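# Push loaded cart through self-closing door into taped area

## Task

Move the loaded utility cart through the self-closing door and leave it parked in the yellow-taped zone so that each of its four wheels sits inside the tape line, not touching it. All cartons must rest in the cart's top tray with no part overhanging the tray edges. Release the cart and back away at the end. The robot must not fall or be left leaning, and the result only counts if it stays true without the robot holding anything in place.

## Robot and tools

Robot: TidyBot++, a single-arm mobile manipulator. The base is 0.54 m long, 0.50 m wide and 0.38 m tall and rolls on four powered casters. On top sits one seven-joint arm ending in a two-finger gripper. The shoulder is 0.12 m ahead of the base centre and 0.68 m up. Cameras: base_camera (pinhole, 644x364) and wrist_camera (fisheye, 644x476, aims along the hand). The arm begins folded, hand down; in that state the hand reaches up to 0.08 m beyond the base front and the elbow can be as high as 1.15 m.

Frames: the base frame has its origin on the floor below the base centre, x ahead, y to the left, z up. hand_pose is reported in it and marks the midpoint between the finger pads; the hand's own z runs out along the fingers and its y is the closing direction. The odometry frame equals the base frame at the moment the scene began. base_odometry heading is positive to the left, range -3.142 to 3.142, and counts wheel rotation, so slip shows as motion; expect drift of a few cm and several degrees over roughly thirty moves. base_tilt is in degrees, positive when leaning forward or right, with a fixed bias near 1 degree.

execute_actions: argument "actions" is a list holding one action or none (empty just returns state and images). Optional "cameras": list of "base_camera", "wrist_camera" or "all"; omitted/null means all, [] means none; the "pictures" line gives image order. An action may contain:
- "base": exactly one relative offset from where the base last reported itself. translate_m: straight drive in metres, + forward, -2 to 2. strafe_m: sideways metres, + left, -2 to 2. rotate_rad: turn in place, radians, + counter-clockwise from above, -6.3 to 6.3.
- "joints": absolute target angles keyed by name, one value each. joint_1_rad any angle (whole arm about vertical; + is clockwise from above, opposite to heading). joint_2_rad shoulder -2.249 to 2.249. joint_3_rad any angle (upper-arm roll; from 3.14, + swings a forward-bent forearm to the right). joint_4_rad elbow -2.579 to 2.579. joint_5_rad any angle (forearm roll; + swings a forward-bent hand right). joint_6_rad wrist -2.099 to 2.099. joint_7_rad any angle (hand roll; hand down, + is counter-clockwise from above; at 1.57 fingers open left/right). gripper_pos 0 (open) to 1 (closed); pad gap about 85 x (1 - gripper_pos) mm. Done tolerances: ±0.039 for joints 1-4, ±0.056 for 5-7, ±0.03 gripper. Any-angle joints go the short way, so send steps under half a turn to go farther.
- "speeds": caps for this action only: translate_m and strafe_m 0.05 to 0.5 m/s, rotate_rad 0.1 to 1.57 rad/s (the maxima are the defaults). Base moves needing over 8.667 s are refused; no action exceeds 15 s. Arm joints reach 1.39 rad/s (1.22 for joints 5-7).
Unknown keys or out-of-range values refuse the whole call with no motion. Anything left out of an action may still be driving toward an earlier target without the status showing it.

Arm geometry (joint_1_rad 0, joint_3_rad 3.14, joint_5_rad 0, arm in the x-z plane): segments 0.42, 0.31, 0.31 m; angles from vertical (+ leaning forward) are j2, j2-j4, j2-j4-j6; reach ahead of shoulder = sum of L·sin, height = sum of L·cos. A downward hand reaches at most about 0.94 m high, and only near the base.

wait: "seconds" 0 to 10; commands nothing, returns state and images. zoom_image: "camera" plus "region" [x0, y0, x1, y1] in pixels from the top-left, up to 504x504, on that camera's latest full image. finished_scene: "scene" = current scene number; irreversible, reports success and loads any next task. Replying with no tool call ends everything. When resuming from a summary, first send an empty execute_actions to learn the scene and task.

Reading results: base_status/joint_status give how each motion ended. "done" for the base only means the wheels turned the commanded amount, even if the base was blocked and stopped short. "off_target" means resting away from target, maybe still pushing. After "contact_stop" or "time_out" the target is dropped and the part holds. "joint command not followed" with "cause:" means self-collision checks held back the arm targets (the gripper still acts); "not_followed" targets may be retried on later actions. No check protects the base from the arm. Gripper at 1 "done" means empty; "off_target" means gripping something. motor_effort is percent of maximum (peak in brackets), noisy and biased. Motor temperatures list per joint; MOTOR HOT from 60 °C; at 75 °C an OVER-TEMPERATURE FAULT makes the arm sag and keys read "limit_stop_at_motor_heat" (resend them). on_its_own reports uncommanded changes. "ARM HIT" means a hard arm strike on base or itself. A torque fault (joints 1-4 limit 104.5 N m, warning 56.7; joints 5-7 limit 51.3, warning 29.4) freezes arm and gripper 10 s and skips the call's remainder; the base keeps going. If a call reports a stop, later calls in that reply are skipped.

Accuracy: friction leaves joints slightly off while saying done; correct by sending last command + (wanted - read). Hand often ends 1-2 cm off; trust images. Held loads make the arm sag; never command a loaded joint to its read angle. The robot holds its last command while you think.

Avoid: driving while the arm is snagged at about 0.8 m or higher (tip risk); hard sideways pushes on a raised hand; base pushing against obstacles (it keeps shoving); dropping, slamming or hard pushes; cartons sliding off the tray (loose objects may get nudged occasionally). Finish with the gripper open and the robot clear of the cart.

Each tool is called after "Call:" as name(argument=value, ...), one argument or row to a line, values as JSON.

## Session

Call:
execute_actions(
  actions=[],
)

Scene clock: 0.00 s.
Motor temperatures (°C, as the motors report them): [37 31 31 35 37 46 39]
base_odometry: x=+0.000 y=+0.000 heading=+0.000 (m, m, rad; odometry frame)
base_tilt: forward=-0.1 right=+0.6 (deg)
base_status: not commanded
joint_positions: joint_1_rad=+0.027 joint_2_rad=-0.346 joint_3_rad=+3.135 joint_4_rad=-2.527 joint_5_rad=+0.017 joint_6_rad=-0.904 joint_7_rad=+1.591 gripper_pos=+0.000
joint_status: not commanded
motor_effort: joint_1_rad=+0 joint_2_rad=+0 joint_3_rad=+0 joint_4_rad=+14 joint_5_rad=+0 joint_6_rad=+0 joint_7_rad=-1 (%)
hand_pose: x=+0.2512 y=-0.0057 z=+0.5867 quat_wxyz=(+0.008, +1.000, +0.004, +0.028) (m; base frame)
pictures: base_camera, wrist_camera
Images, in order (width x height): base_camera 644x364, wrist_camera 644x476.

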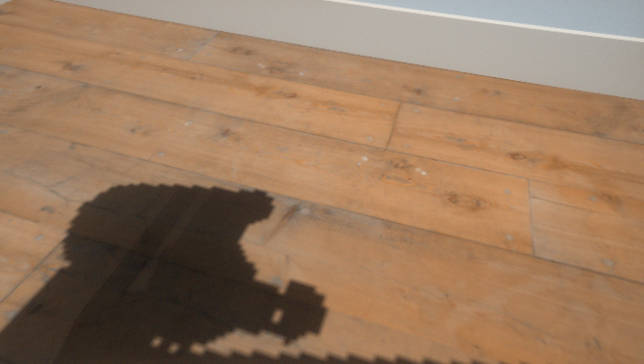

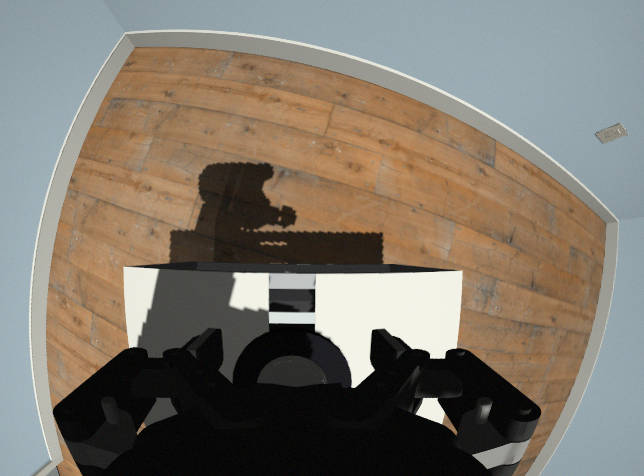

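Call:
execute_actions(
  actions=[
    {"joints":{"joint_1_rad":-2.8,"joint_2_rad":-0.35,"joint_4_rad":-2.2,"joint_6_rad":-0.3}},
  ],
  cameras=["wrist_camera"],
)

Scene clock: 6.10 s.
Motor temperatures (°C, as the motors report them): [37 31 31 35 37 46 39]
base_odometry: x=+0.000 y=+0.000 heading=+0.000 (m, m, rad; odometry frame)
base_tilt: forward=+0.0 right=+0.7 (deg)
base_status: not commanded
joint_positions: joint_1_rad=-2.787 joint_2_rad=-0.346 joint_3_rad=+3.135 joint_4_rad=-2.226 joint_5_rad=+0.017 joint_6_rad=-0.333 joint_7_rad=+1.591 gripper_pos=+0.000
joint_status: all done
motor_effort: joint_1_rad=+1(0) joint_2_rad=-7(6) joint_3_rad=+0(1) joint_4_rad=+20(20) joint_5_rad=+0(0) joint_6_rad=+7(8) joint_7_rad=-1(1) (%)
hand_pose: x=-0.2626 y=+0.1383 z=+0.7955 quat_wxyz=(-0.439, +0.140, +0.883, +0.089) (m; base frame)
pictures: wrist_camera
Images, in order (width x height): wrist_camera 644x476.

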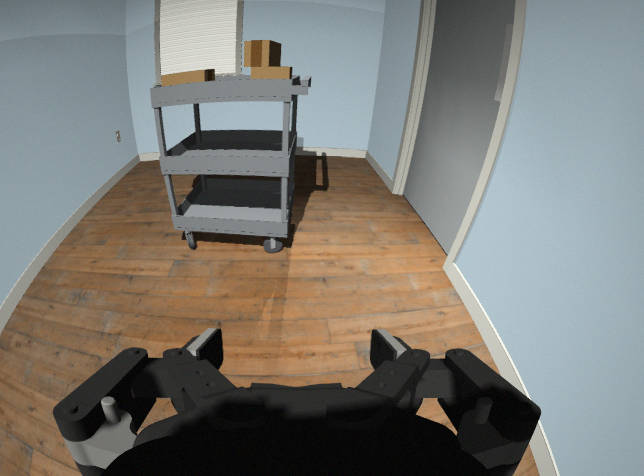

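Call:
execute_actions(
  actions=[
    {"base":{"rotate_rad":2.87},"joints":{"joint_1_rad":0,"joint_2_rad":-0.3,"joint_4_rad":-1.2,"joint_6_rad":-1.5}},
  ],
  cameras=[],
)

Call:
execute_actions(
  actions=[
    {"base":{"translate_m":0.5}},
  ],
)

Scene clock: 16.53 s.
Motor temperatures (°C, as the motors report them): [37 31 31 35 37 46 39]
base_odometry: x=+0.000 y=+0.000 heading=+2.870 (m, m, rad; odometry frame)
base_tilt: forward=-0.1 right=+0.7 (deg)
base_status: done
joint_positions: joint_1_rad=-0.013 joint_2_rad=-0.323 joint_3_rad=+3.135 joint_4_rad=-1.225 joint_5_rad=+0.017 joint_6_rad=-1.467 joint_7_rad=+1.591 gripper_pos=+0.000
joint_status: all done
motor_effort: joint_1_rad=+1(0) joint_2_rad=-5(8) joint_3_rad=+0(1) joint_4_rad=+17(21) joint_5_rad=+0(0) joint_6_rad=+5(6) joint_7_rad=-1(1) (%)
hand_pose: x=+0.4494 y=+0.0036 z=+1.0526 quat_wxyz=(+0.009, +0.926, +0.016, +0.377) (m; base frame)
pictures: none
No camera images: the call's "cameras" was empty. Leave "cameras" out to get every camera's image.

Scene clock: 18.90 s.
Motor temperatures (°C, as the motors report them): [37 31 31 35 37 46 39]
base_odometry: x=-0.482 y=+0.134 heading=+2.870 (m, m, rad; odometry frame)
base_tilt: forward=-0.1 right=+0.6 (deg)
base_status: done
joint_positions: joint_1_rad=-0.013 joint_2_rad=-0.300 joint_3_rad=+3.135 joint_4_rad=-1.222 joint_5_rad=+0.017 joint_6_rad=-1.469 joint_7_rad=+1.591 gripper_pos=+0.000
joint_status: not commanded
motor_effort: joint_1_rad=+1(0) joint_2_rad=-6(9) joint_3_rad=+1(0) joint_4_rad=+17(18) joint_5_rad=+0(0) joint_6_rad=+6(6) joint_7_rad=-1(1) (%)
hand_pose: x=+0.4572 y=+0.0037 z=+1.0459 quat_wxyz=(+0.009, +0.930, +0.017, +0.366) (m; base frame)
pictures: base_camera, wrist_camera
Images, in order (width x height): base_camera 644x364, wrist_camera 644x476.

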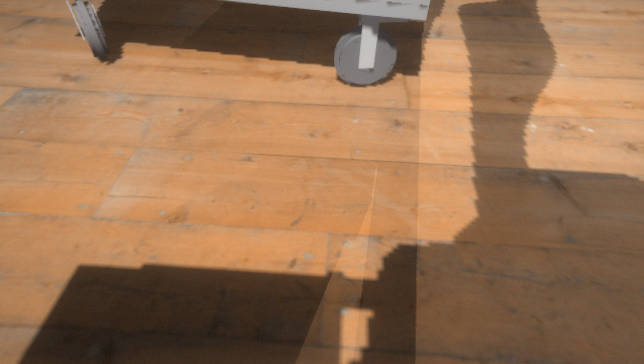

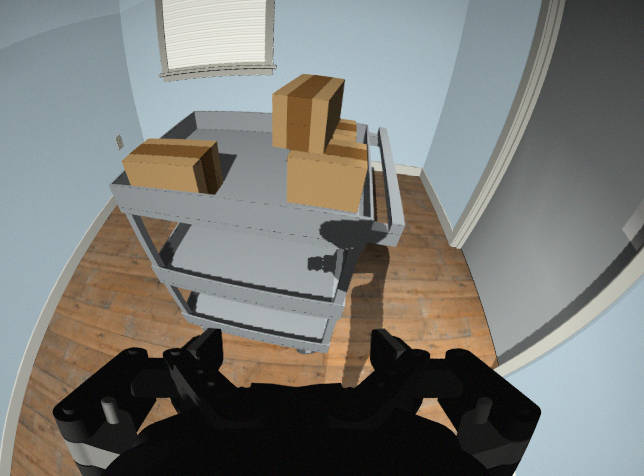

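Call:
execute_actions(
  actions=[
    {"base":{"rotate_rad":1.51},"joints":{"joint_2_rad":-0.7,"joint_4_rad":-1.4,"joint_6_rad":-1.9}},
  ],
  cameras=[],
)

Call:
execute_actions(
  actions=[
    {"base":{"translate_m":-0.53}},
  ],
  cameras=[],
)

Call:
execute_actions(
  actions=[
    {"base":{"strafe_m":-0.45}},
  ],
)

Scene clock: 27.67 s.
Motor temperatures (°C, as the motors report them): [37 31 31 35 37 46 39]
base_odometry: x=-0.482 y=+0.134 heading=-1.903 (m, m, rad; odometry frame)
base_tilt: forward=-0.1 right=+0.6 (deg)
base_status: done
joint_positions: joint_1_rad=-0.012 joint_2_rad=-0.696 joint_3_rad=+3.135 joint_4_rad=-1.373 joint_5_rad=+0.017 joint_6_rad=-1.871 joint_7_rad=+1.591 gripper_pos=+0.000
joint_status: all done
motor_effort: joint_1_rad=+0(0) joint_2_rad=+10(12) joint_3_rad=+1(2) joint_4_rad=+13(17) joint_5_rad=+0(1) joint_6_rad=+4(5) joint_7_rad=-1(1) (%)
hand_pose: x=+0.2203 y=-0.0004 z=+0.9918 quat_wxyz=(+0.009, +0.956, +0.014, +0.293) (m; base frame)
pictures: none
No camera images: the call's "cameras" was empty. Leave "cameras" out to get every camera's image.

Scene clock: 30.10 s.
Motor temperatures (°C, as the motors report them): [37 31 31 35 37 46 39]
base_odometry: x=-0.310 y=+0.635 heading=-1.902 (m, m, rad; odometry frame)
base_tilt: forward=-0.1 right=+0.6 (deg)
base_status: done
joint_positions: joint_1_rad=-0.012 joint_2_rad=-0.702 joint_3_rad=+3.135 joint_4_rad=-1.377 joint_5_rad=+0.017 joint_6_rad=-1.871 joint_7_rad=+1.591 gripper_pos=+0.000
joint_status: not commanded
motor_effort: joint_1_rad=+0(0) joint_2_rad=+10(13) joint_3_rad=+1(1) joint_4_rad=+14(15) joint_5_rad=+0(1) joint_6_rad=+4(5) joint_7_rad=-1(1) (%)
hand_pose: x=+0.2183 y=-0.0005 z=+0.9911 quat_wxyz=(+0.009, +0.956, +0.014, +0.294) (m; base frame)
pictures: none
No camera images: the call's "cameras" was empty. Leave "cameras" out to get every camera's image.

Scene clock: 32.37 s.
Motor temperatures (°C, as the motors report them): [37 31 31 35 37 46 39]
base_odometry: x=-0.735 y=+0.782 heading=-1.903 (m, m, rad; odometry frame)
base_tilt: forward=-0.1 right=+0.6 (deg)
base_status: done
joint_positions: joint_1_rad=-0.012 joint_2_rad=-0.702 joint_3_rad=+3.136 joint_4_rad=-1.377 joint_5_rad=+0.017 joint_6_rad=-1.871 joint_7_rad=+1.591 gripper_pos=+0.000
joint_status: not commanded
motor_effort: joint_1_rad=+1(1) joint_2_rad=+11(11) joint_3_rad=+1(3) joint_4_rad=+13(13) joint_5_rad=+0(1) joint_6_rad=+4(4) joint_7_rad=-1(1) (%)
hand_pose: x=+0.2183 y=-0.0009 z=+0.9911 quat_wxyz=(+0.009, +0.956, +0.013, +0.294) (m; base frame)
pictures: base_camera, wrist_camera
Images, in order (width x height): base_camera 644x364, wrist_camera 644x476.

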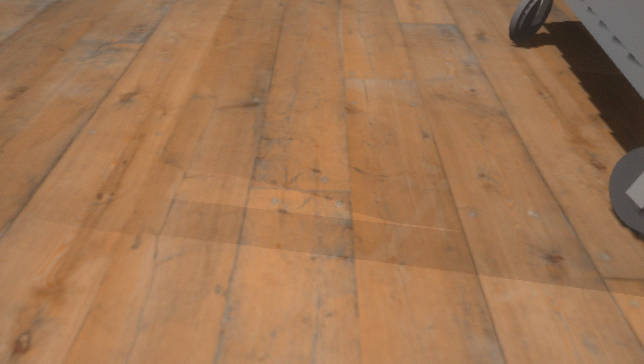

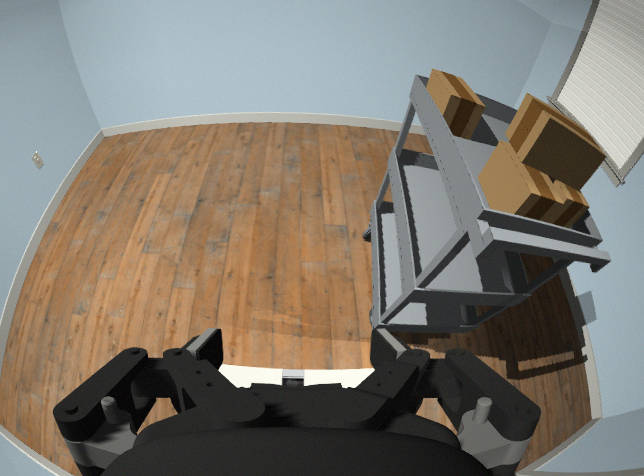

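Clear. Continue, then scout behind through the door.

Call:
execute_actions(
  actions=[
    {"base":{"strafe_m":-0.57}},
  ],
)

Call:
execute_actions(
  actions=[
    {"joints":{"joint_1_rad":-3.1,"joint_2_rad":-0.3,"joint_4_rad":-0.7,"joint_6_rad":-2.05}},
  ],
  cameras=["wrist_camera"],
)

Scene clock: 36.83 s.
Motor temperatures (°C, as the motors report them): [37 31 31 35 37 46 39]
base_odometry: x=-1.274 y=+0.968 heading=-1.903 (m, m, rad; odometry frame)
base_tilt: forward=-0.1 right=+0.7 (deg)
base_status: done
joint_positions: joint_1_rad=-0.011 joint_2_rad=-0.702 joint_3_rad=+3.136 joint_4_rad=-1.377 joint_5_rad=+0.017 joint_6_rad=-1.871 joint_7_rad=+1.591 gripper_pos=+0.000
joint_status: not commanded
motor_effort: joint_1_rad=+1(0) joint_2_rad=+11(11) joint_3_rad=+1(2) joint_4_rad=+14(14) joint_5_rad=+1(1) joint_6_rad=+5(4) joint_7_rad=-1(1) (%)
hand_pose: x=+0.2183 y=-0.0010 z=+0.9911 quat_wxyz=(+0.009, +0.956, +0.012, +0.294) (m; base frame)
pictures: base_camera, wrist_camera
Images, in order (width x height): base_camera 644x364, wrist_camera 644x476.

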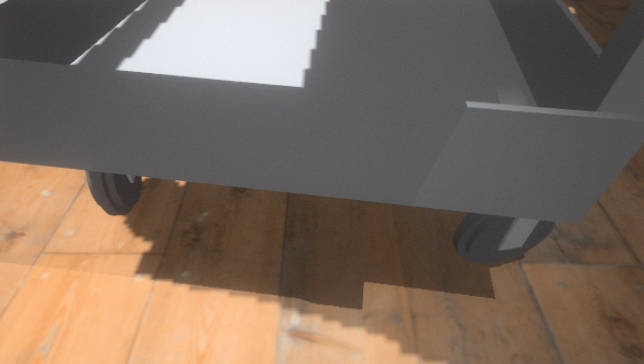

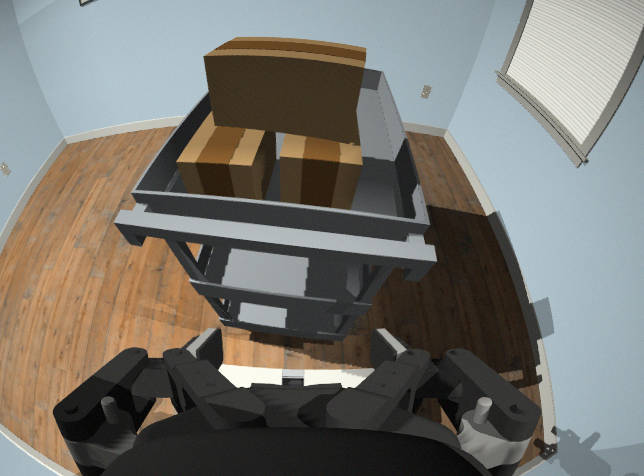

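Scene clock: 40.73 s.
Motor temperatures (°C, as the motors report them): [37 31 31 35 37 46 39]
base_odometry: x=-1.274 y=+0.968 heading=-1.903 (m, m, rad; odometry frame)
base_tilt: forward=-0.1 right=+0.7 (deg)
base_status: not commanded
joint_positions: joint_1_rad=-3.086 joint_2_rad=-0.321 joint_3_rad=+3.136 joint_4_rad=-0.727 joint_5_rad=+0.017 joint_6_rad=-2.016 joint_7_rad=+1.591 gripper_pos=+0.000
joint_status: all done
motor_effort: joint_1_rad=+0(0) joint_2_rad=+2(11) joint_3_rad=+0(1) joint_4_rad=+10(13) joint_5_rad=+0(0) joint_6_rad=+5(5) joint_7_rad=+0(1) (%)
hand_pose: x=-0.0770 y=+0.0124 z=+1.1360 quat_wxyz=(-0.352, +0.020, +0.936, +0.019) (m; base frame)
pictures: wrist_camera
Images, in order (width x height): wrist_camera 644x476.

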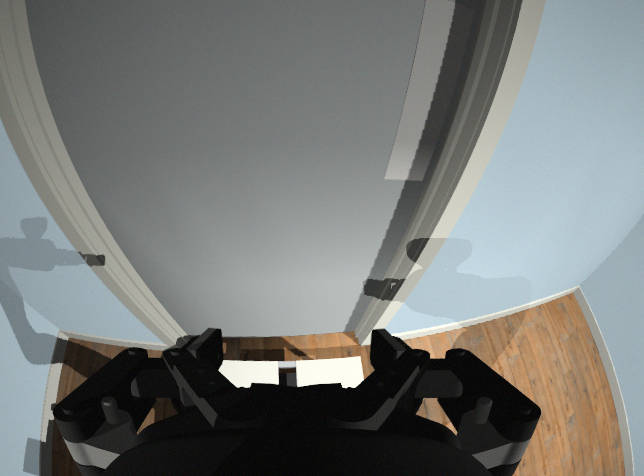

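Call:
execute_actions(
  actions=[
    {"base":{"strafe_m":0.03},"joints":{"joint_1_rad":0.012,"joint_2_rad":-0.26,"joint_4_rad":-1.38,"joint_6_rad":-1.66,"joint_7_rad":-0.13}},
  ],
  cameras=["wrist_camera"],
)

Scene clock: 50.27 s.
Motor temperatures (°C, as the motors report them): [37 31 31 35 37 46 39]
base_odometry: x=-1.246 y=+0.958 heading=-1.903 (m, m, rad; odometry frame)
base_tilt: forward=+0.0 right=+0.6 (deg)
base_status: done
joint_positions: joint_1_rad=-0.001 joint_2_rad=-0.282 joint_3_rad=+3.136 joint_4_rad=-1.354 joint_5_rad=+0.017 joint_6_rad=-1.694 joint_7_rad=-0.099 gripper_pos=+0.000
joint_status: all done
motor_effort: joint_1_rad=+1(0) joint_2_rad=-6(6) joint_3_rad=+0(2) joint_4_rad=+16(17) joint_5_rad=+0(1) joint_6_rad=+3(6) joint_7_rad=-1(1) (%)
hand_pose: x=+0.3923 y=-0.0017 z=+0.9467 quat_wxyz=(-0.133, +0.660, -0.728, +0.131) (m; base frame)
pictures: wrist_camera
Images, in order (width x height): wrist_camera 644x476.

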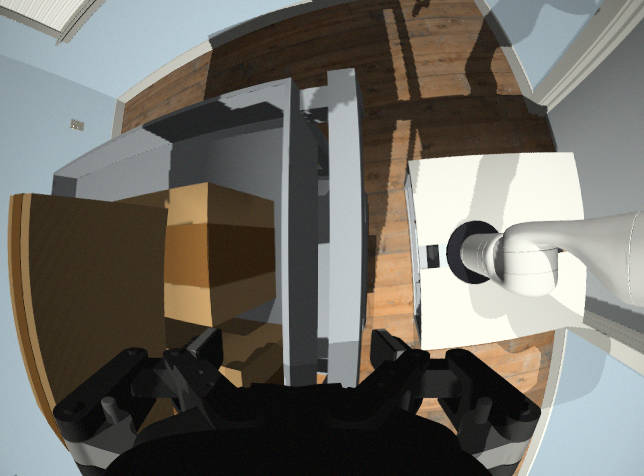

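Call:
execute_actions(
  actions=[
    {"joints":{"joint_2_rad":-0.105,"joint_4_rad":-1.30,"joint_6_rad":-1.88,"gripper_pos":0.35}},
  ],
  cameras=["wrist_camera"],
)

Scene clock: 54.50 s.
Motor temperatures (°C, as the motors report them): [37 31 31 35 37 46 39]
base_odometry: x=-1.246 y=+0.958 heading=-1.903 (m, m, rad; odometry frame)
base_tilt: forward=-0.1 right=+0.6 (deg)
base_status: not commanded
joint_positions: joint_1_rad=-0.001 joint_2_rad=-0.109 joint_3_rad=+3.136 joint_4_rad=-1.325 joint_5_rad=+0.017 joint_6_rad=-1.848 joint_7_rad=-0.099 gripper_pos=+0.350
joint_status: all done
motor_effort: joint_1_rad=+1(0) joint_2_rad=-11(14) joint_3_rad=+1(1) joint_4_rad=+16(16) joint_5_rad=+0(0) joint_6_rad=-1(3) joint_7_rad=-1(0) (%)
hand_pose: x=+0.3920 y=-0.0017 z=+0.8988 quat_wxyz=(-0.023, +0.671, -0.740, +0.032) (m; base frame)
pictures: wrist_camera
Images, in order (width x height): wrist_camera 644x476.

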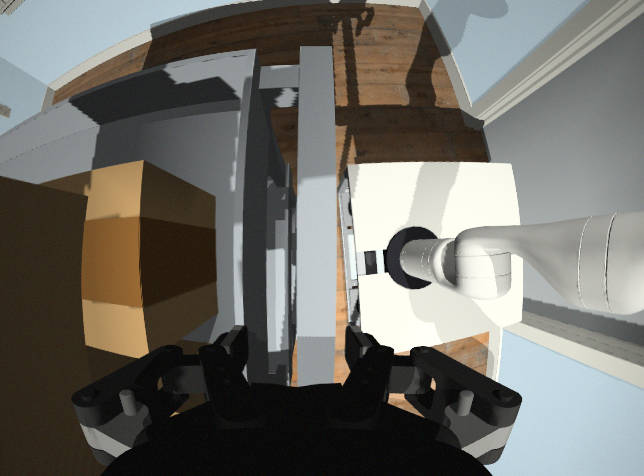

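Call:
execute_actions(
  actions=[
    {"joints":{"joint_2_rad":-0.18,"joint_4_rad":-1.63,"joint_6_rad":-1.59}},
  ],
  cameras=["wrist_camera"],
)

Scene clock: 59.27 s.
Motor temperatures (°C, as the motors report them): [37 31 31 35 37 46 39]
base_odometry: x=-1.246 y=+0.958 heading=-1.903 (m, m, rad; odometry frame)
base_tilt: forward=-0.1 right=+0.7 (deg)
base_status: not commanded
joint_positions: joint_1_rad=-0.001 joint_2_rad=-0.188 joint_3_rad=+3.136 joint_4_rad=-1.587 joint_5_rad=+0.017 joint_6_rad=-1.627 joint_7_rad=-0.099 gripper_pos=+0.350
joint_status: joint_4_rad off_target (ended at -1.587, target -1.630); the others done
motor_effort: joint_1_rad=+1(1) joint_2_rad=-5(12) joint_3_rad=+0(1) joint_4_rad=+13(17) joint_5_rad=+0(0) joint_6_rad=+2(4) joint_7_rad=-1(1) (%)
hand_pose: x=+0.3859 y=-0.0019 z=+0.8396 quat_wxyz=(-0.037, +0.672, -0.738, +0.045) (m; base frame)
pictures: wrist_camera
Images, in order (width x height): wrist_camera 644x476.

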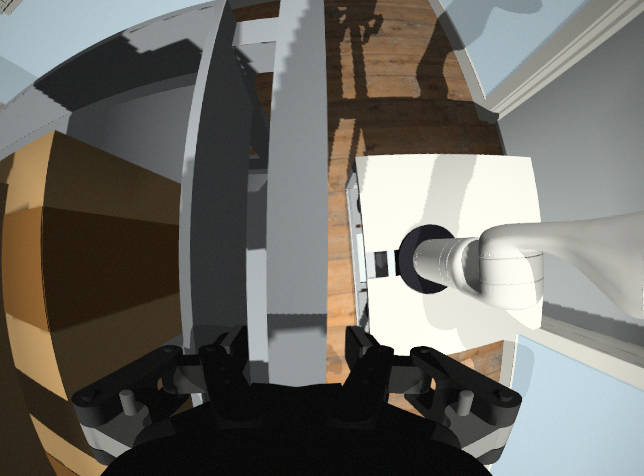

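Call:
execute_actions(
  actions=[
    {"joints":{"gripper_pos":1}},
  ],
  cameras=[],
)

Call:
execute_actions(
  actions=[
    {"base":{"strafe_m":-0.12},"joints":{"joint_7_rad":0.05},"speeds":{"strafe_m":0.07}},
  ],
)

Call:
execute_actions(
  actions=[
    {"base":{"translate_m":-0.4},"speeds":{"translate_m":0.08}},
  ],
)

Scene clock: 62.57 s.
Motor temperatures (°C, as the motors report them): [37 31 31 35 37 46 39]
base_odometry: x=-1.246 y=+0.958 heading=-1.903 (m, m, rad; odometry frame)
base_tilt: forward=-0.2 right=+0.6 (deg)
base_status: not commanded
joint_positions: joint_1_rad=-0.001 joint_2_rad=-0.188 joint_3_rad=+3.136 joint_4_rad=-1.597 joint_5_rad=+0.017 joint_6_rad=-1.624 joint_7_rad=-0.099 gripper_pos=+0.729
joint_status: gripper_pos off_target (ended at +0.729, target +1.000)
motor_effort: joint_1_rad=+0(1) joint_2_rad=-6(10) joint_3_rad=+0(0) joint_4_rad=+13(18) joint_5_rad=+1(2) joint_6_rad=+8(9) joint_7_rad=-1(1) (%)
hand_pose: x=+0.3844 y=-0.0020 z=+0.8364 quat_wxyz=(-0.034, +0.672, -0.738, +0.043) (m; base frame)
pictures: none
No camera images: the call's "cameras" was empty. Leave "cameras" out to get every camera's image.

Scene clock: 64.80 s.
Motor temperatures (°C, as the motors report them): [37 31 31 35 37 46 39]
base_odometry: x=-1.359 y=+0.998 heading=-1.903 (m, m, rad; odometry frame)
base_tilt: forward=-0.1 right=+0.6 (deg)
base_status: done
joint_positions: joint_1_rad=-0.011 joint_2_rad=-0.189 joint_3_rad=+3.109 joint_4_rad=-1.597 joint_5_rad=+0.007 joint_6_rad=-1.625 joint_7_rad=+0.047 gripper_pos=+0.730
joint_status: all done
motor_effort: joint_1_rad=+5(8) joint_2_rad=-5(8) joint_3_rad=+5(8) joint_4_rad=+13(16) joint_5_rad=+3(6) joint_6_rad=+8(10) joint_7_rad=-5(8) (%)
hand_pose: x=+0.3832 y=+0.0114 z=+0.8365 quat_wxyz=(-0.034, +0.737, -0.674, +0.043) (m; base frame)
pictures: base_camera, wrist_camera
Images, in order (width x height): base_camera 644x364, wrist_camera 644x476.

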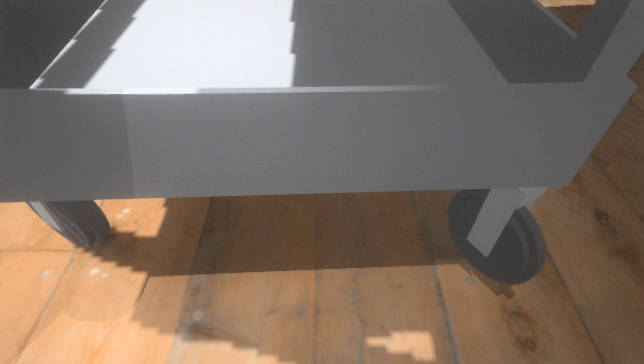

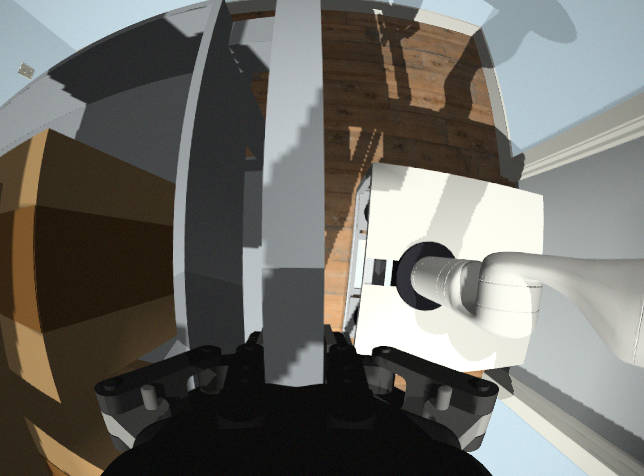

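Scene clock: 70.37 s.
Motor temperatures (°C, as the motors report them): [37 31 31 35 37 46 39]
base_odometry: x=-1.229 y=+1.376 heading=-1.903 (m, m, rad; odometry frame)
base_tilt: forward=-0.1 right=+0.6 (deg)
base_status: done
joint_positions: joint_1_rad=+0.025 joint_2_rad=-0.187 joint_3_rad=+3.152 joint_4_rad=-1.597 joint_5_rad=+0.013 joint_6_rad=-1.613 joint_7_rad=+0.047 gripper_pos=+0.730
joint_status: not commanded
motor_effort: joint_1_rad=-4(6) joint_2_rad=-10(14) joint_3_rad=-5(6) joint_4_rad=+14(16) joint_5_rad=-3(6) joint_6_rad=+3(9) joint_7_rad=+3(4) (%)
hand_pose: x=+0.3879 y=-0.0122 z=+0.8368 quat_wxyz=(-0.037, +0.710, -0.702, +0.048) (m; base frame)
pictures: base_camera, wrist_camera
Images, in order (width x height): base_camera 644x364, wrist_camera 644x476.

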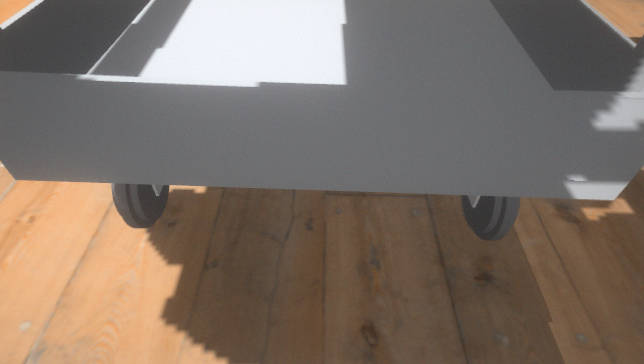

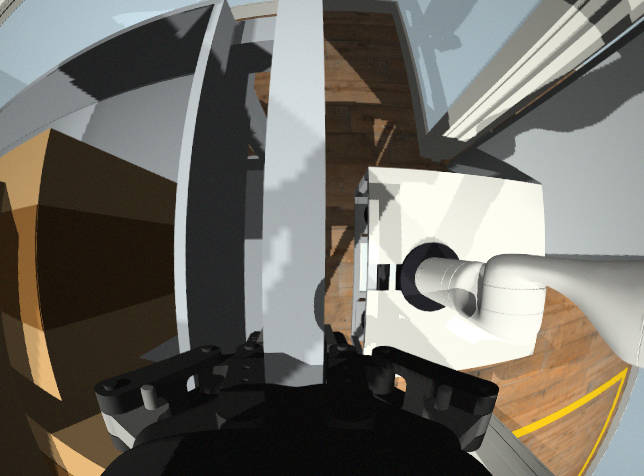

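Works. Tape is behind-left.

Call:
execute_actions(
  actions=[
    {"base":{"translate_m":-0.5},"speeds":{"translate_m":0.1}},
  ],
)

Scene clock: 76.93 s.
Motor temperatures (°C, as the motors report them): [37 31 31 35 37 46 39]
base_odometry: x=-1.065 y=+1.849 heading=-1.904 (m, m, rad; odometry frame)
base_tilt: forward=+0.0 right=+0.7 (deg)
base_status: done
joint_positions: joint_1_rad=+0.042 joint_2_rad=-0.188 joint_3_rad=+3.169 joint_4_rad=-1.597 joint_5_rad=+0.022 joint_6_rad=-1.608 joint_7_rad=+0.042 gripper_pos=+0.730
joint_status: not commanded
motor_effort: joint_1_rad=-8(8) joint_2_rad=-8(15) joint_3_rad=-8(9) joint_4_rad=+12(14) joint_5_rad=-6(5) joint_6_rad=+7(8) joint_7_rad=+5(5) (%)
hand_pose: x=+0.3885 y=-0.0249 z=+0.8368 quat_wxyz=(-0.035, +0.695, -0.716, +0.052) (m; base frame)
pictures: base_camera, wrist_camera
Images, in order (width x height): base_camera 644x364, wrist_camera 644x476.

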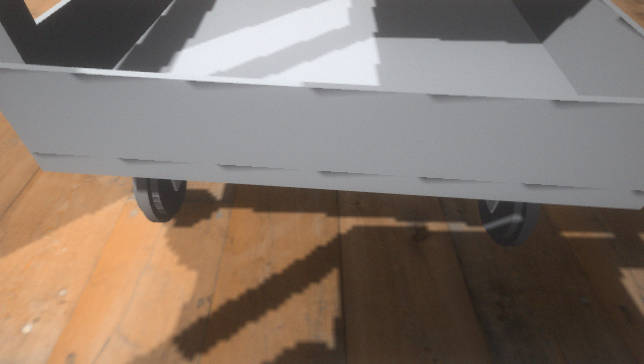

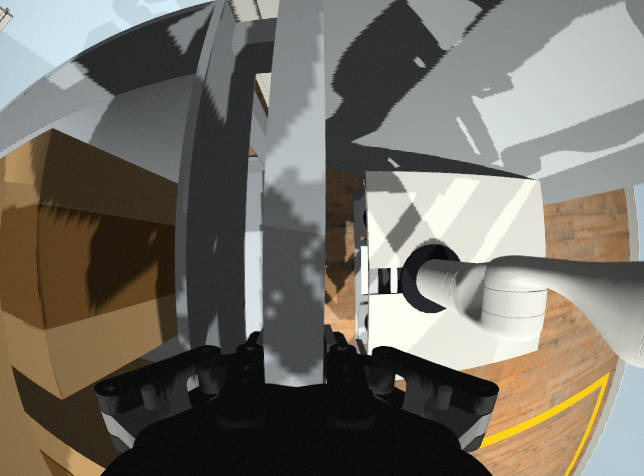

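Call:
execute_actions(
  actions=[
    {"base":{"translate_m":-0.35},"joints":{"joint_7_rad":0.1,"joint_1_rad":-0.03},"speeds":{"translate_m":0.1}},
  ],
)

Call:
execute_actions(
  actions=[
    {"base":{"translate_m":-0.35},"speeds":{"translate_m":0.1}},
  ],
)

Scene clock: 83.60 s.
Motor temperatures (°C, as the motors report them): [37 31 31 35 37 46 39]
base_odometry: x=-0.951 y=+2.180 heading=-1.904 (m, m, rad; odometry frame)
base_tilt: forward=-0.1 right=+0.6 (deg)
base_status: done
joint_positions: joint_1_rad=+0.027 joint_2_rad=-0.184 joint_3_rad=+3.178 joint_4_rad=-1.595 joint_5_rad=+0.027 joint_6_rad=-1.606 joint_7_rad=+0.042 gripper_pos=+0.730
joint_status: joint_1_rad off_target (ended at +0.027, target -0.030); joint_7_rad off_target (ended at +0.042, target +0.100)
motor_effort: joint_1_rad=-7(9) joint_2_rad=-7(15) joint_3_rad=-7(11) joint_4_rad=+11(14) joint_5_rad=-6(6) joint_6_rad=+7(8) joint_7_rad=+3(8) (%)
hand_pose: x=+0.3905 y=-0.0249 z=+0.8368 quat_wxyz=(-0.034, +0.697, -0.714, +0.053) (m; base frame)
pictures: base_camera, wrist_camera
Images, in order (width x height): base_camera 644x364, wrist_camera 644x476.

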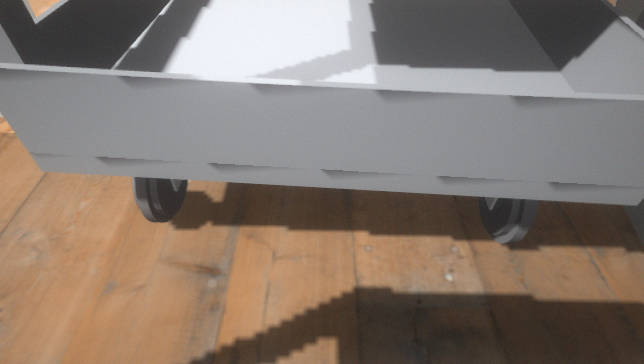

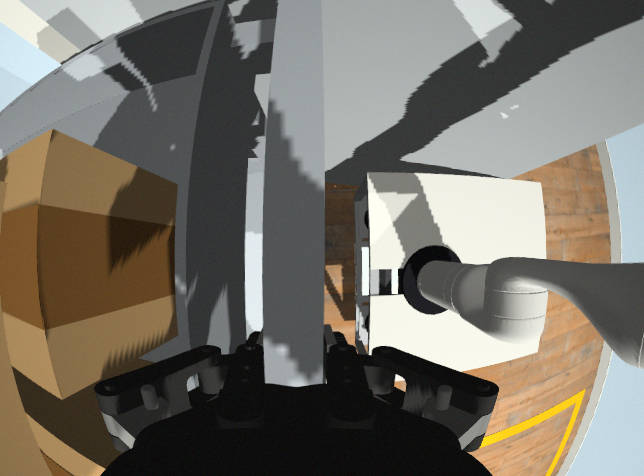

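Scene clock: 87.63 s.
Motor temperatures (°C, as the motors report them): [37 31 31 35 37 46 39]
base_odometry: x=-0.836 y=+2.510 heading=-1.904 (m, m, rad; odometry frame)
base_tilt: forward=-0.2 right=+0.6 (deg)
base_status: done
joint_positions: joint_1_rad=+0.024 joint_2_rad=-0.183 joint_3_rad=+3.178 joint_4_rad=-1.594 joint_5_rad=+0.027 joint_6_rad=-1.606 joint_7_rad=+0.042 gripper_pos=+0.730
joint_status: not commanded
motor_effort: joint_1_rad=-7(7) joint_2_rad=-7(15) joint_3_rad=-7(8) joint_4_rad=+11(14) joint_5_rad=-6(6) joint_6_rad=+8(8) joint_7_rad=+3(4) (%)
hand_pose: x=+0.3910 y=-0.0241 z=+0.8368 quat_wxyz=(-0.034, +0.698, -0.713, +0.053) (m; base frame)
pictures: base_camera, wrist_camera
Images, in order (width x height): base_camera 644x364, wrist_camera 644x476.

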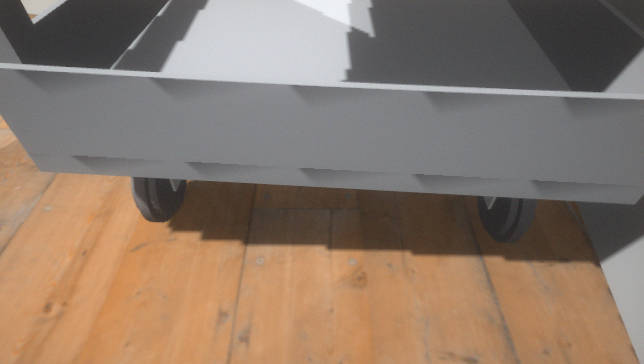

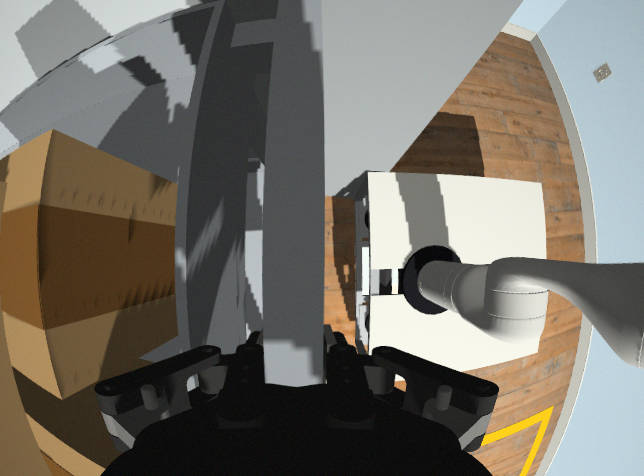

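Call:
execute_actions(
  actions=[
    {"base":{"translate_m":-0.55},"speeds":{"translate_m":0.12}},
  ],
)

Call:
execute_actions(
  actions=[
    {"base":{"rotate_rad":0.8},"speeds":{"rotate_rad":0.13}},
  ],
)

Scene clock: 95.70 s.
Motor temperatures (°C, as the motors report them): [37 31 31 35 37 46 39]
base_odometry: x=-0.656 y=+3.030 heading=-1.904 (m, m, rad; odometry frame)
base_tilt: forward=-0.1 right=+0.7 (deg)
base_status: done
joint_positions: joint_1_rad=-0.044 joint_2_rad=-0.184 joint_3_rad=+3.117 joint_4_rad=-1.595 joint_5_rad=+0.020 joint_6_rad=-1.605 joint_7_rad=+0.101 gripper_pos=+0.730
joint_status: not commanded
on_its_own: joint_1_rad moved -0.068 to your old target -0.030; joint_7_rad moved +0.059 to your old target +0.100
motor_effort: joint_1_rad=+6(7) joint_2_rad=-6(15) joint_3_rad=+6(8) joint_4_rad=+12(13) joint_5_rad=+3(6) joint_6_rad=+7(8) joint_7_rad=-6(9) (%)
hand_pose: x=+0.3907 y=+0.0144 z=+0.8369 quat_wxyz=(-0.035, +0.762, -0.644, +0.054) (m; base frame)
pictures: base_camera, wrist_camera
Images, in order (width x height): base_camera 644x364, wrist_camera 644x476.

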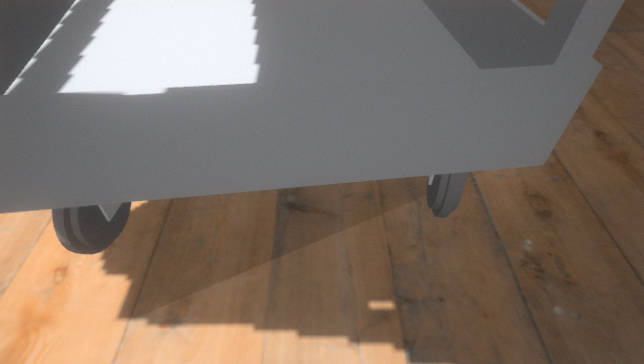

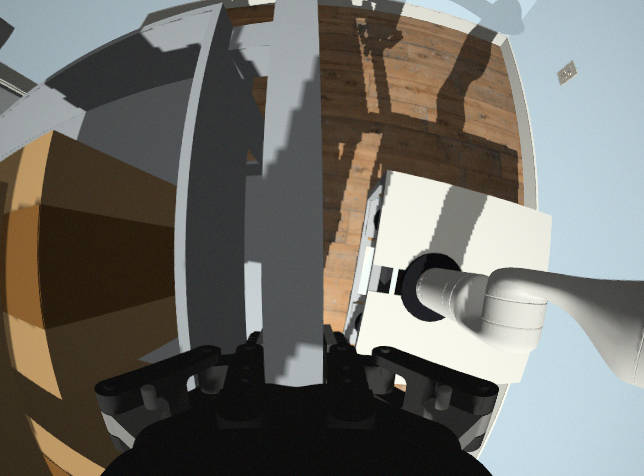

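Scene clock: 102.60 s.
Motor temperatures (°C, as the motors report them): [37 31 31 35 37 46 39]
base_odometry: x=-0.656 y=+3.030 heading=-1.105 (m, m, rad; odometry frame)
base_tilt: forward=-0.1 right=+0.6 (deg)
base_status: done
joint_positions: joint_1_rad=+0.005 joint_2_rad=-0.190 joint_3_rad=+3.167 joint_4_rad=-1.598 joint_5_rad=+0.035 joint_6_rad=-1.622 joint_7_rad=+0.071 gripper_pos=+0.730
joint_status: not commanded
motor_effort: joint_1_rad=-4(11) joint_2_rad=-11(11) joint_3_rad=-4(13) joint_4_rad=+12(17) joint_5_rad=+0(7) joint_6_rad=+1(10) joint_7_rad=+4(9) (%)
hand_pose: x=+0.3843 y=-0.0181 z=+0.8368 quat_wxyz=(-0.026, +0.719, -0.693, +0.051) (m; base frame)
pictures: base_camera, wrist_camera
Images, in order (width x height): base_camera 644x364, wrist_camera 644x476.

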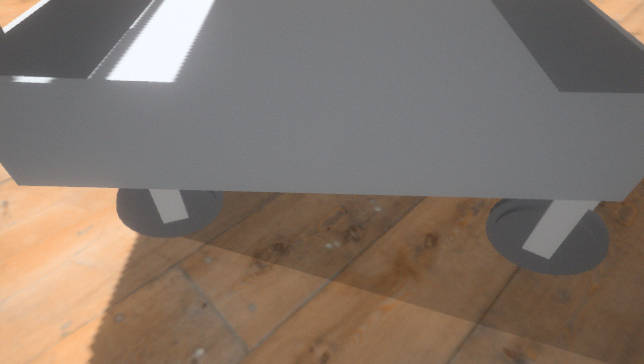

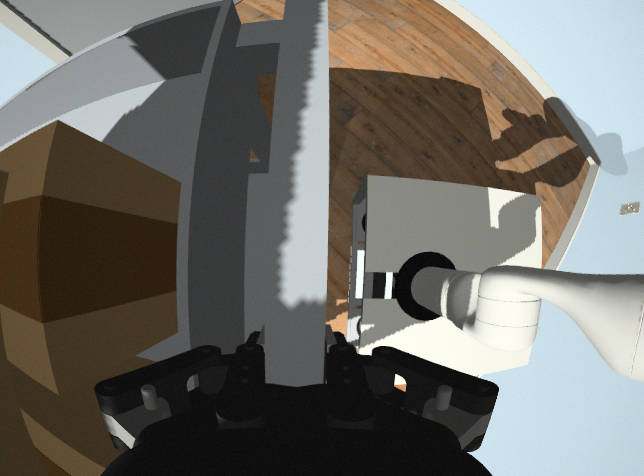

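Call:
execute_actions(
  actions=[
    {"base":{"rotate_rad":0.75},"speeds":{"rotate_rad":0.15}},
  ],
)

Call:
execute_actions(
  actions=[
    {"base":{"translate_m":0.3},"speeds":{"translate_m":0.12}},
  ],
)

Scene clock: 109.77 s.
Motor temperatures (°C, as the motors report them): [37 31 31 35 37 46 39]
base_odometry: x=-0.656 y=+3.030 heading=-0.357 (m, m, rad; odometry frame)
base_tilt: forward=-0.1 right=+0.7 (deg)
base_status: done
joint_positions: joint_1_rad=+0.002 joint_2_rad=-0.189 joint_3_rad=+3.163 joint_4_rad=-1.598 joint_5_rad=+0.035 joint_6_rad=-1.621 joint_7_rad=+0.068 gripper_pos=+0.730
joint_status: not commanded
motor_effort: joint_1_rad=-3(12) joint_2_rad=-10(12) joint_3_rad=-3(13) joint_4_rad=+10(15) joint_5_rad=+0(7) joint_6_rad=+1(9) joint_7_rad=+4(9) (%)
hand_pose: x=+0.3848 y=-0.0165 z=+0.8368 quat_wxyz=(-0.026, +0.720, -0.692, +0.052) (m; base frame)
pictures: base_camera, wrist_camera
Images, in order (width x height): base_camera 644x364, wrist_camera 644x476.

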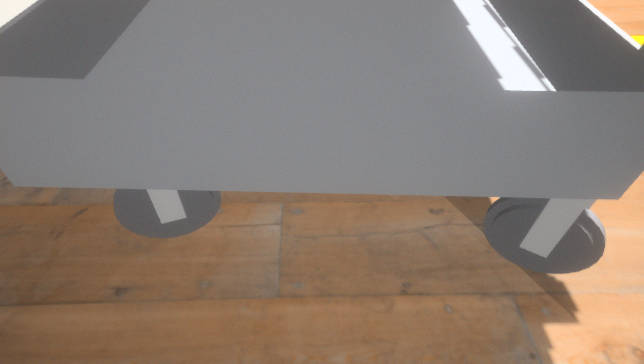

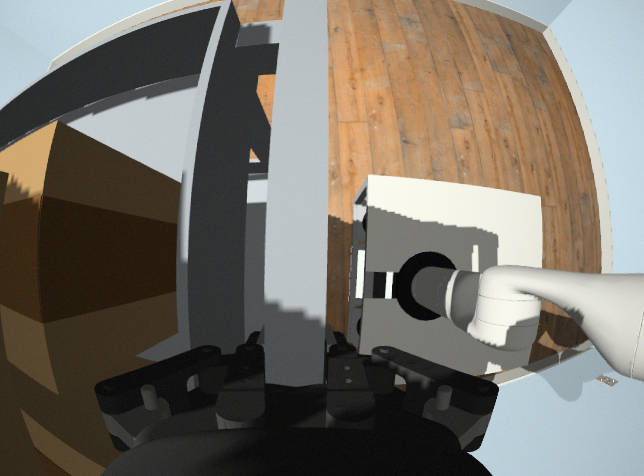

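Scene clock: 112.83 s.
Motor temperatures (°C, as the motors report them): [37 31 31 35 37 46 39]
base_odometry: x=-0.375 y=+2.926 heading=-0.356 (m, m, rad; odometry frame)
base_tilt: forward=+0.0 right=+0.6 (deg)
base_status: done
joint_positions: joint_1_rad=-0.072 joint_2_rad=-0.207 joint_3_rad=+3.089 joint_4_rad=-1.609 joint_5_rad=+0.012 joint_6_rad=-1.668 joint_7_rad=+0.129 gripper_pos=+0.738
joint_status: not commanded
motor_effort: joint_1_rad=+10(11) joint_2_rad=-4(11) joint_3_rad=+11(12) joint_4_rad=+10(19) joint_5_rad=+5(6) joint_6_rad=+8(17) joint_7_rad=-9(10) (%)
hand_pose: x=+0.3624 y=+0.0296 z=+0.8357 quat_wxyz=(-0.017, +0.790, -0.612, +0.033) (m; base frame)
pictures: base_camera, wrist_camera
Images, in order (width x height): base_camera 644x364, wrist_camera 644x476.

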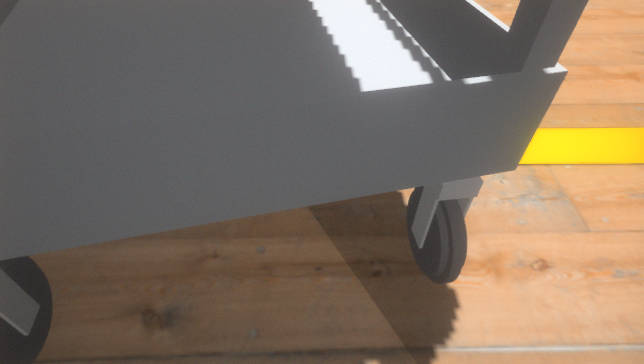

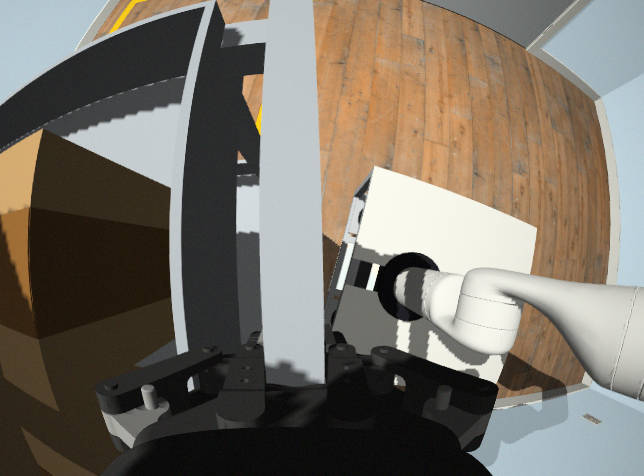

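Call:
execute_actions(
  actions=[
    {"base":{"strafe_m":-0.35},"joints":{"joint_7_rad":-0.03,"joint_1_rad":0.03},"speeds":{"strafe_m":0.1}},
  ],
)

Call:
execute_actions(
  actions=[
    {"base":{"translate_m":0.4},"joints":{"joint_7_rad":0.05,"joint_1_rad":0.0},"speeds":{"translate_m":0.1}},
  ],
)

Call:
execute_actions(
  actions=[
    {"joints":{"gripper_pos":0.4}},
  ],
  cameras=[],
)

Call:
execute_actions(
  actions=[
    {"joints":{"joint_2_rad":-0.14,"joint_4_rad":-1.27,"joint_6_rad":-1.9}},
  ],
)

Scene clock: 120.43 s.
Motor temperatures (°C, as the motors report them): [37 31 31 35 37 46 39]
base_odometry: x=-0.496 y=+2.597 heading=-0.356 (m, m, rad; odometry frame)
base_tilt: forward=-0.1 right=+0.6 (deg)
base_status: done
joint_positions: joint_1_rad=+0.004 joint_2_rad=-0.195 joint_3_rad=+3.114 joint_4_rad=-1.601 joint_5_rad=-0.016 joint_6_rad=-1.646 joint_7_rad=+0.014 gripper_pos=+0.738
joint_status: all done
motor_effort: joint_1_rad=+3(16) joint_2_rad=-8(11) joint_3_rad=+2(16) joint_4_rad=+13(14) joint_5_rad=+2(10) joint_6_rad=+8(12) joint_7_rad=-3(13) (%)
hand_pose: x=+0.3751 y=+0.0131 z=+0.8361 quat_wxyz=(-0.036, +0.720, -0.692, +0.028) (m; base frame)
pictures: base_camera, wrist_camera
Images, in order (width x height): base_camera 644x364, wrist_camera 644x476.

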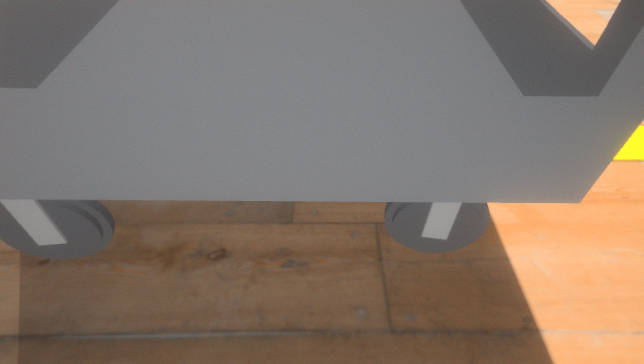

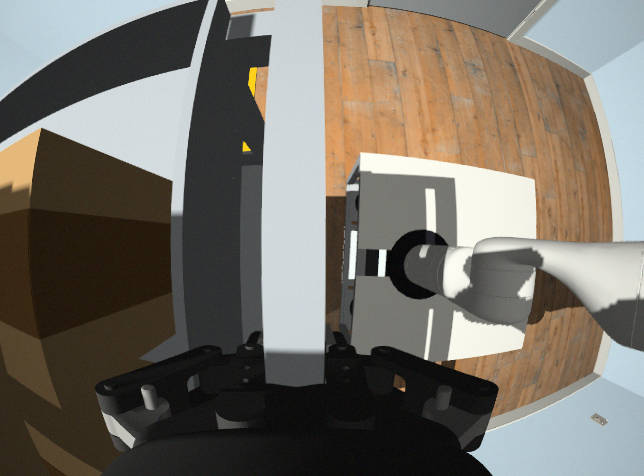

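Scene clock: 125.00 s.
Motor temperatures (°C, as the motors report them): [37 31 31 35 37 46 39]
base_odometry: x=-0.121 y=+2.458 heading=-0.356 (m, m, rad; odometry frame)
base_tilt: forward=-0.1 right=+0.7 (deg)
base_status: done
joint_positions: joint_1_rad=+0.046 joint_2_rad=-0.205 joint_3_rad=+3.184 joint_4_rad=-1.608 joint_5_rad=+0.029 joint_6_rad=-1.665 joint_7_rad=+0.020 gripper_pos=+0.738
joint_status: joint_1_rad off_target (ended at +0.046, target +0.000); the others done
motor_effort: joint_1_rad=-10(11) joint_2_rad=-6(9) joint_3_rad=-11(11) joint_4_rad=+11(18) joint_5_rad=-5(7) joint_6_rad=+6(16) joint_7_rad=+9(8) (%)
hand_pose: x=+0.3650 y=-0.0305 z=+0.8360 quat_wxyz=(-0.017, +0.681, -0.731, +0.034) (m; base frame)
pictures: base_camera, wrist_camera
Images, in order (width x height): base_camera 644x364, wrist_camera 644x476.

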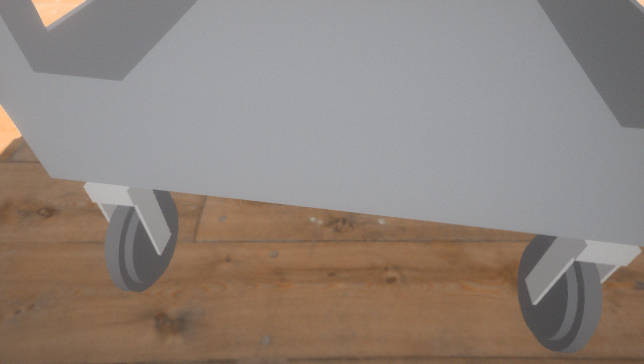

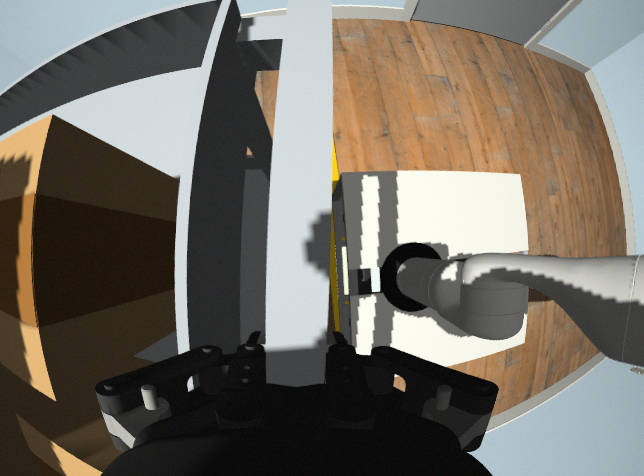

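Scene clock: 126.03 s.
Motor temperatures (°C, as the motors report them): [37 31 31 35 37 46 39]
base_odometry: x=-0.122 y=+2.458 heading=-0.356 (m, m, rad; odometry frame)
base_tilt: forward=-0.1 right=+0.6 (deg)
base_status: not commanded
joint_positions: joint_1_rad=+0.012 joint_2_rad=-0.206 joint_3_rad=+3.142 joint_4_rad=-1.622 joint_5_rad=+0.034 joint_6_rad=-1.636 joint_7_rad=+0.020 gripper_pos=+0.400
joint_status: all done
motor_effort: joint_1_rad=+0(10) joint_2_rad=-5(8) joint_3_rad=+0(11) joint_4_rad=+16(20) joint_5_rad=-1(8) joint_6_rad=+3(13) joint_7_rad=-1(8) (%)
hand_pose: x=+0.3713 y=-0.0124 z=+0.8323 quat_wxyz=(-0.019, +0.708, -0.705, +0.044) (m; base frame)
pictures: none
No camera images: the call's "cameras" was empty. Leave "cameras" out to get every camera's image.

Scene clock: 127.53 s.
Motor temperatures (°C, as the motors report them): [37 31 31 35 37 46 39]
base_odometry: x=-0.122 y=+2.458 heading=-0.356 (m, m, rad; odometry frame)
base_tilt: forward=-0.1 right=+0.8 (deg)
base_status: not commanded
joint_positions: joint_1_rad=+0.012 joint_2_rad=-0.162 joint_3_rad=+3.142 joint_4_rad=-1.292 joint_5_rad=+0.034 joint_6_rad=-1.868 joint_7_rad=+0.020 gripper_pos=+0.400
joint_status: all done
motor_effort: joint_1_rad=+1(0) joint_2_rad=-10(12) joint_3_rad=+0(1) joint_4_rad=+15(22) joint_5_rad=+0(1) joint_6_rad=+1(5) joint_7_rad=-1(0) (%)
hand_pose: x=+0.3796 y=-0.0121 z=+0.9232 quat_wxyz=(-0.038, +0.704, -0.707, +0.062) (m; base frame)
pictures: base_camera, wrist_camera
Images, in order (width x height): base_camera 644x364, wrist_camera 644x476.

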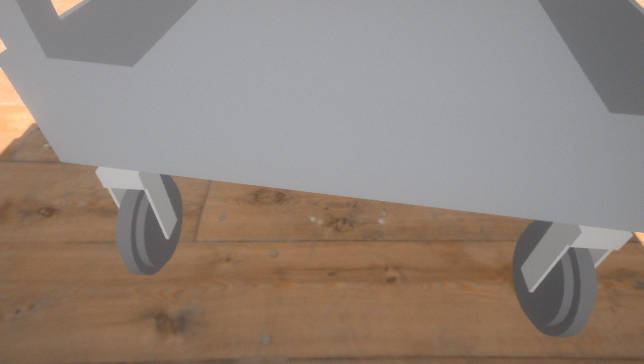

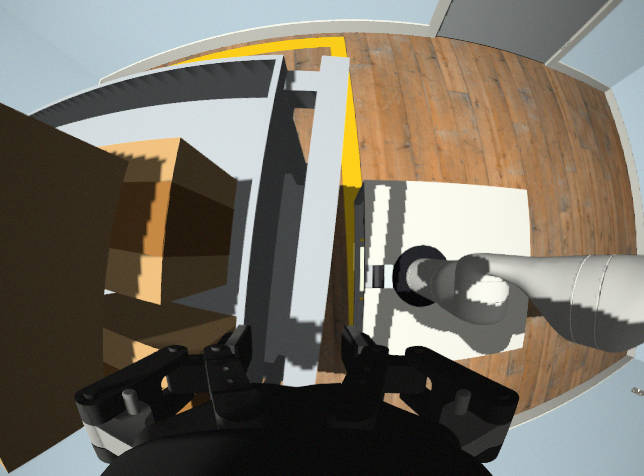

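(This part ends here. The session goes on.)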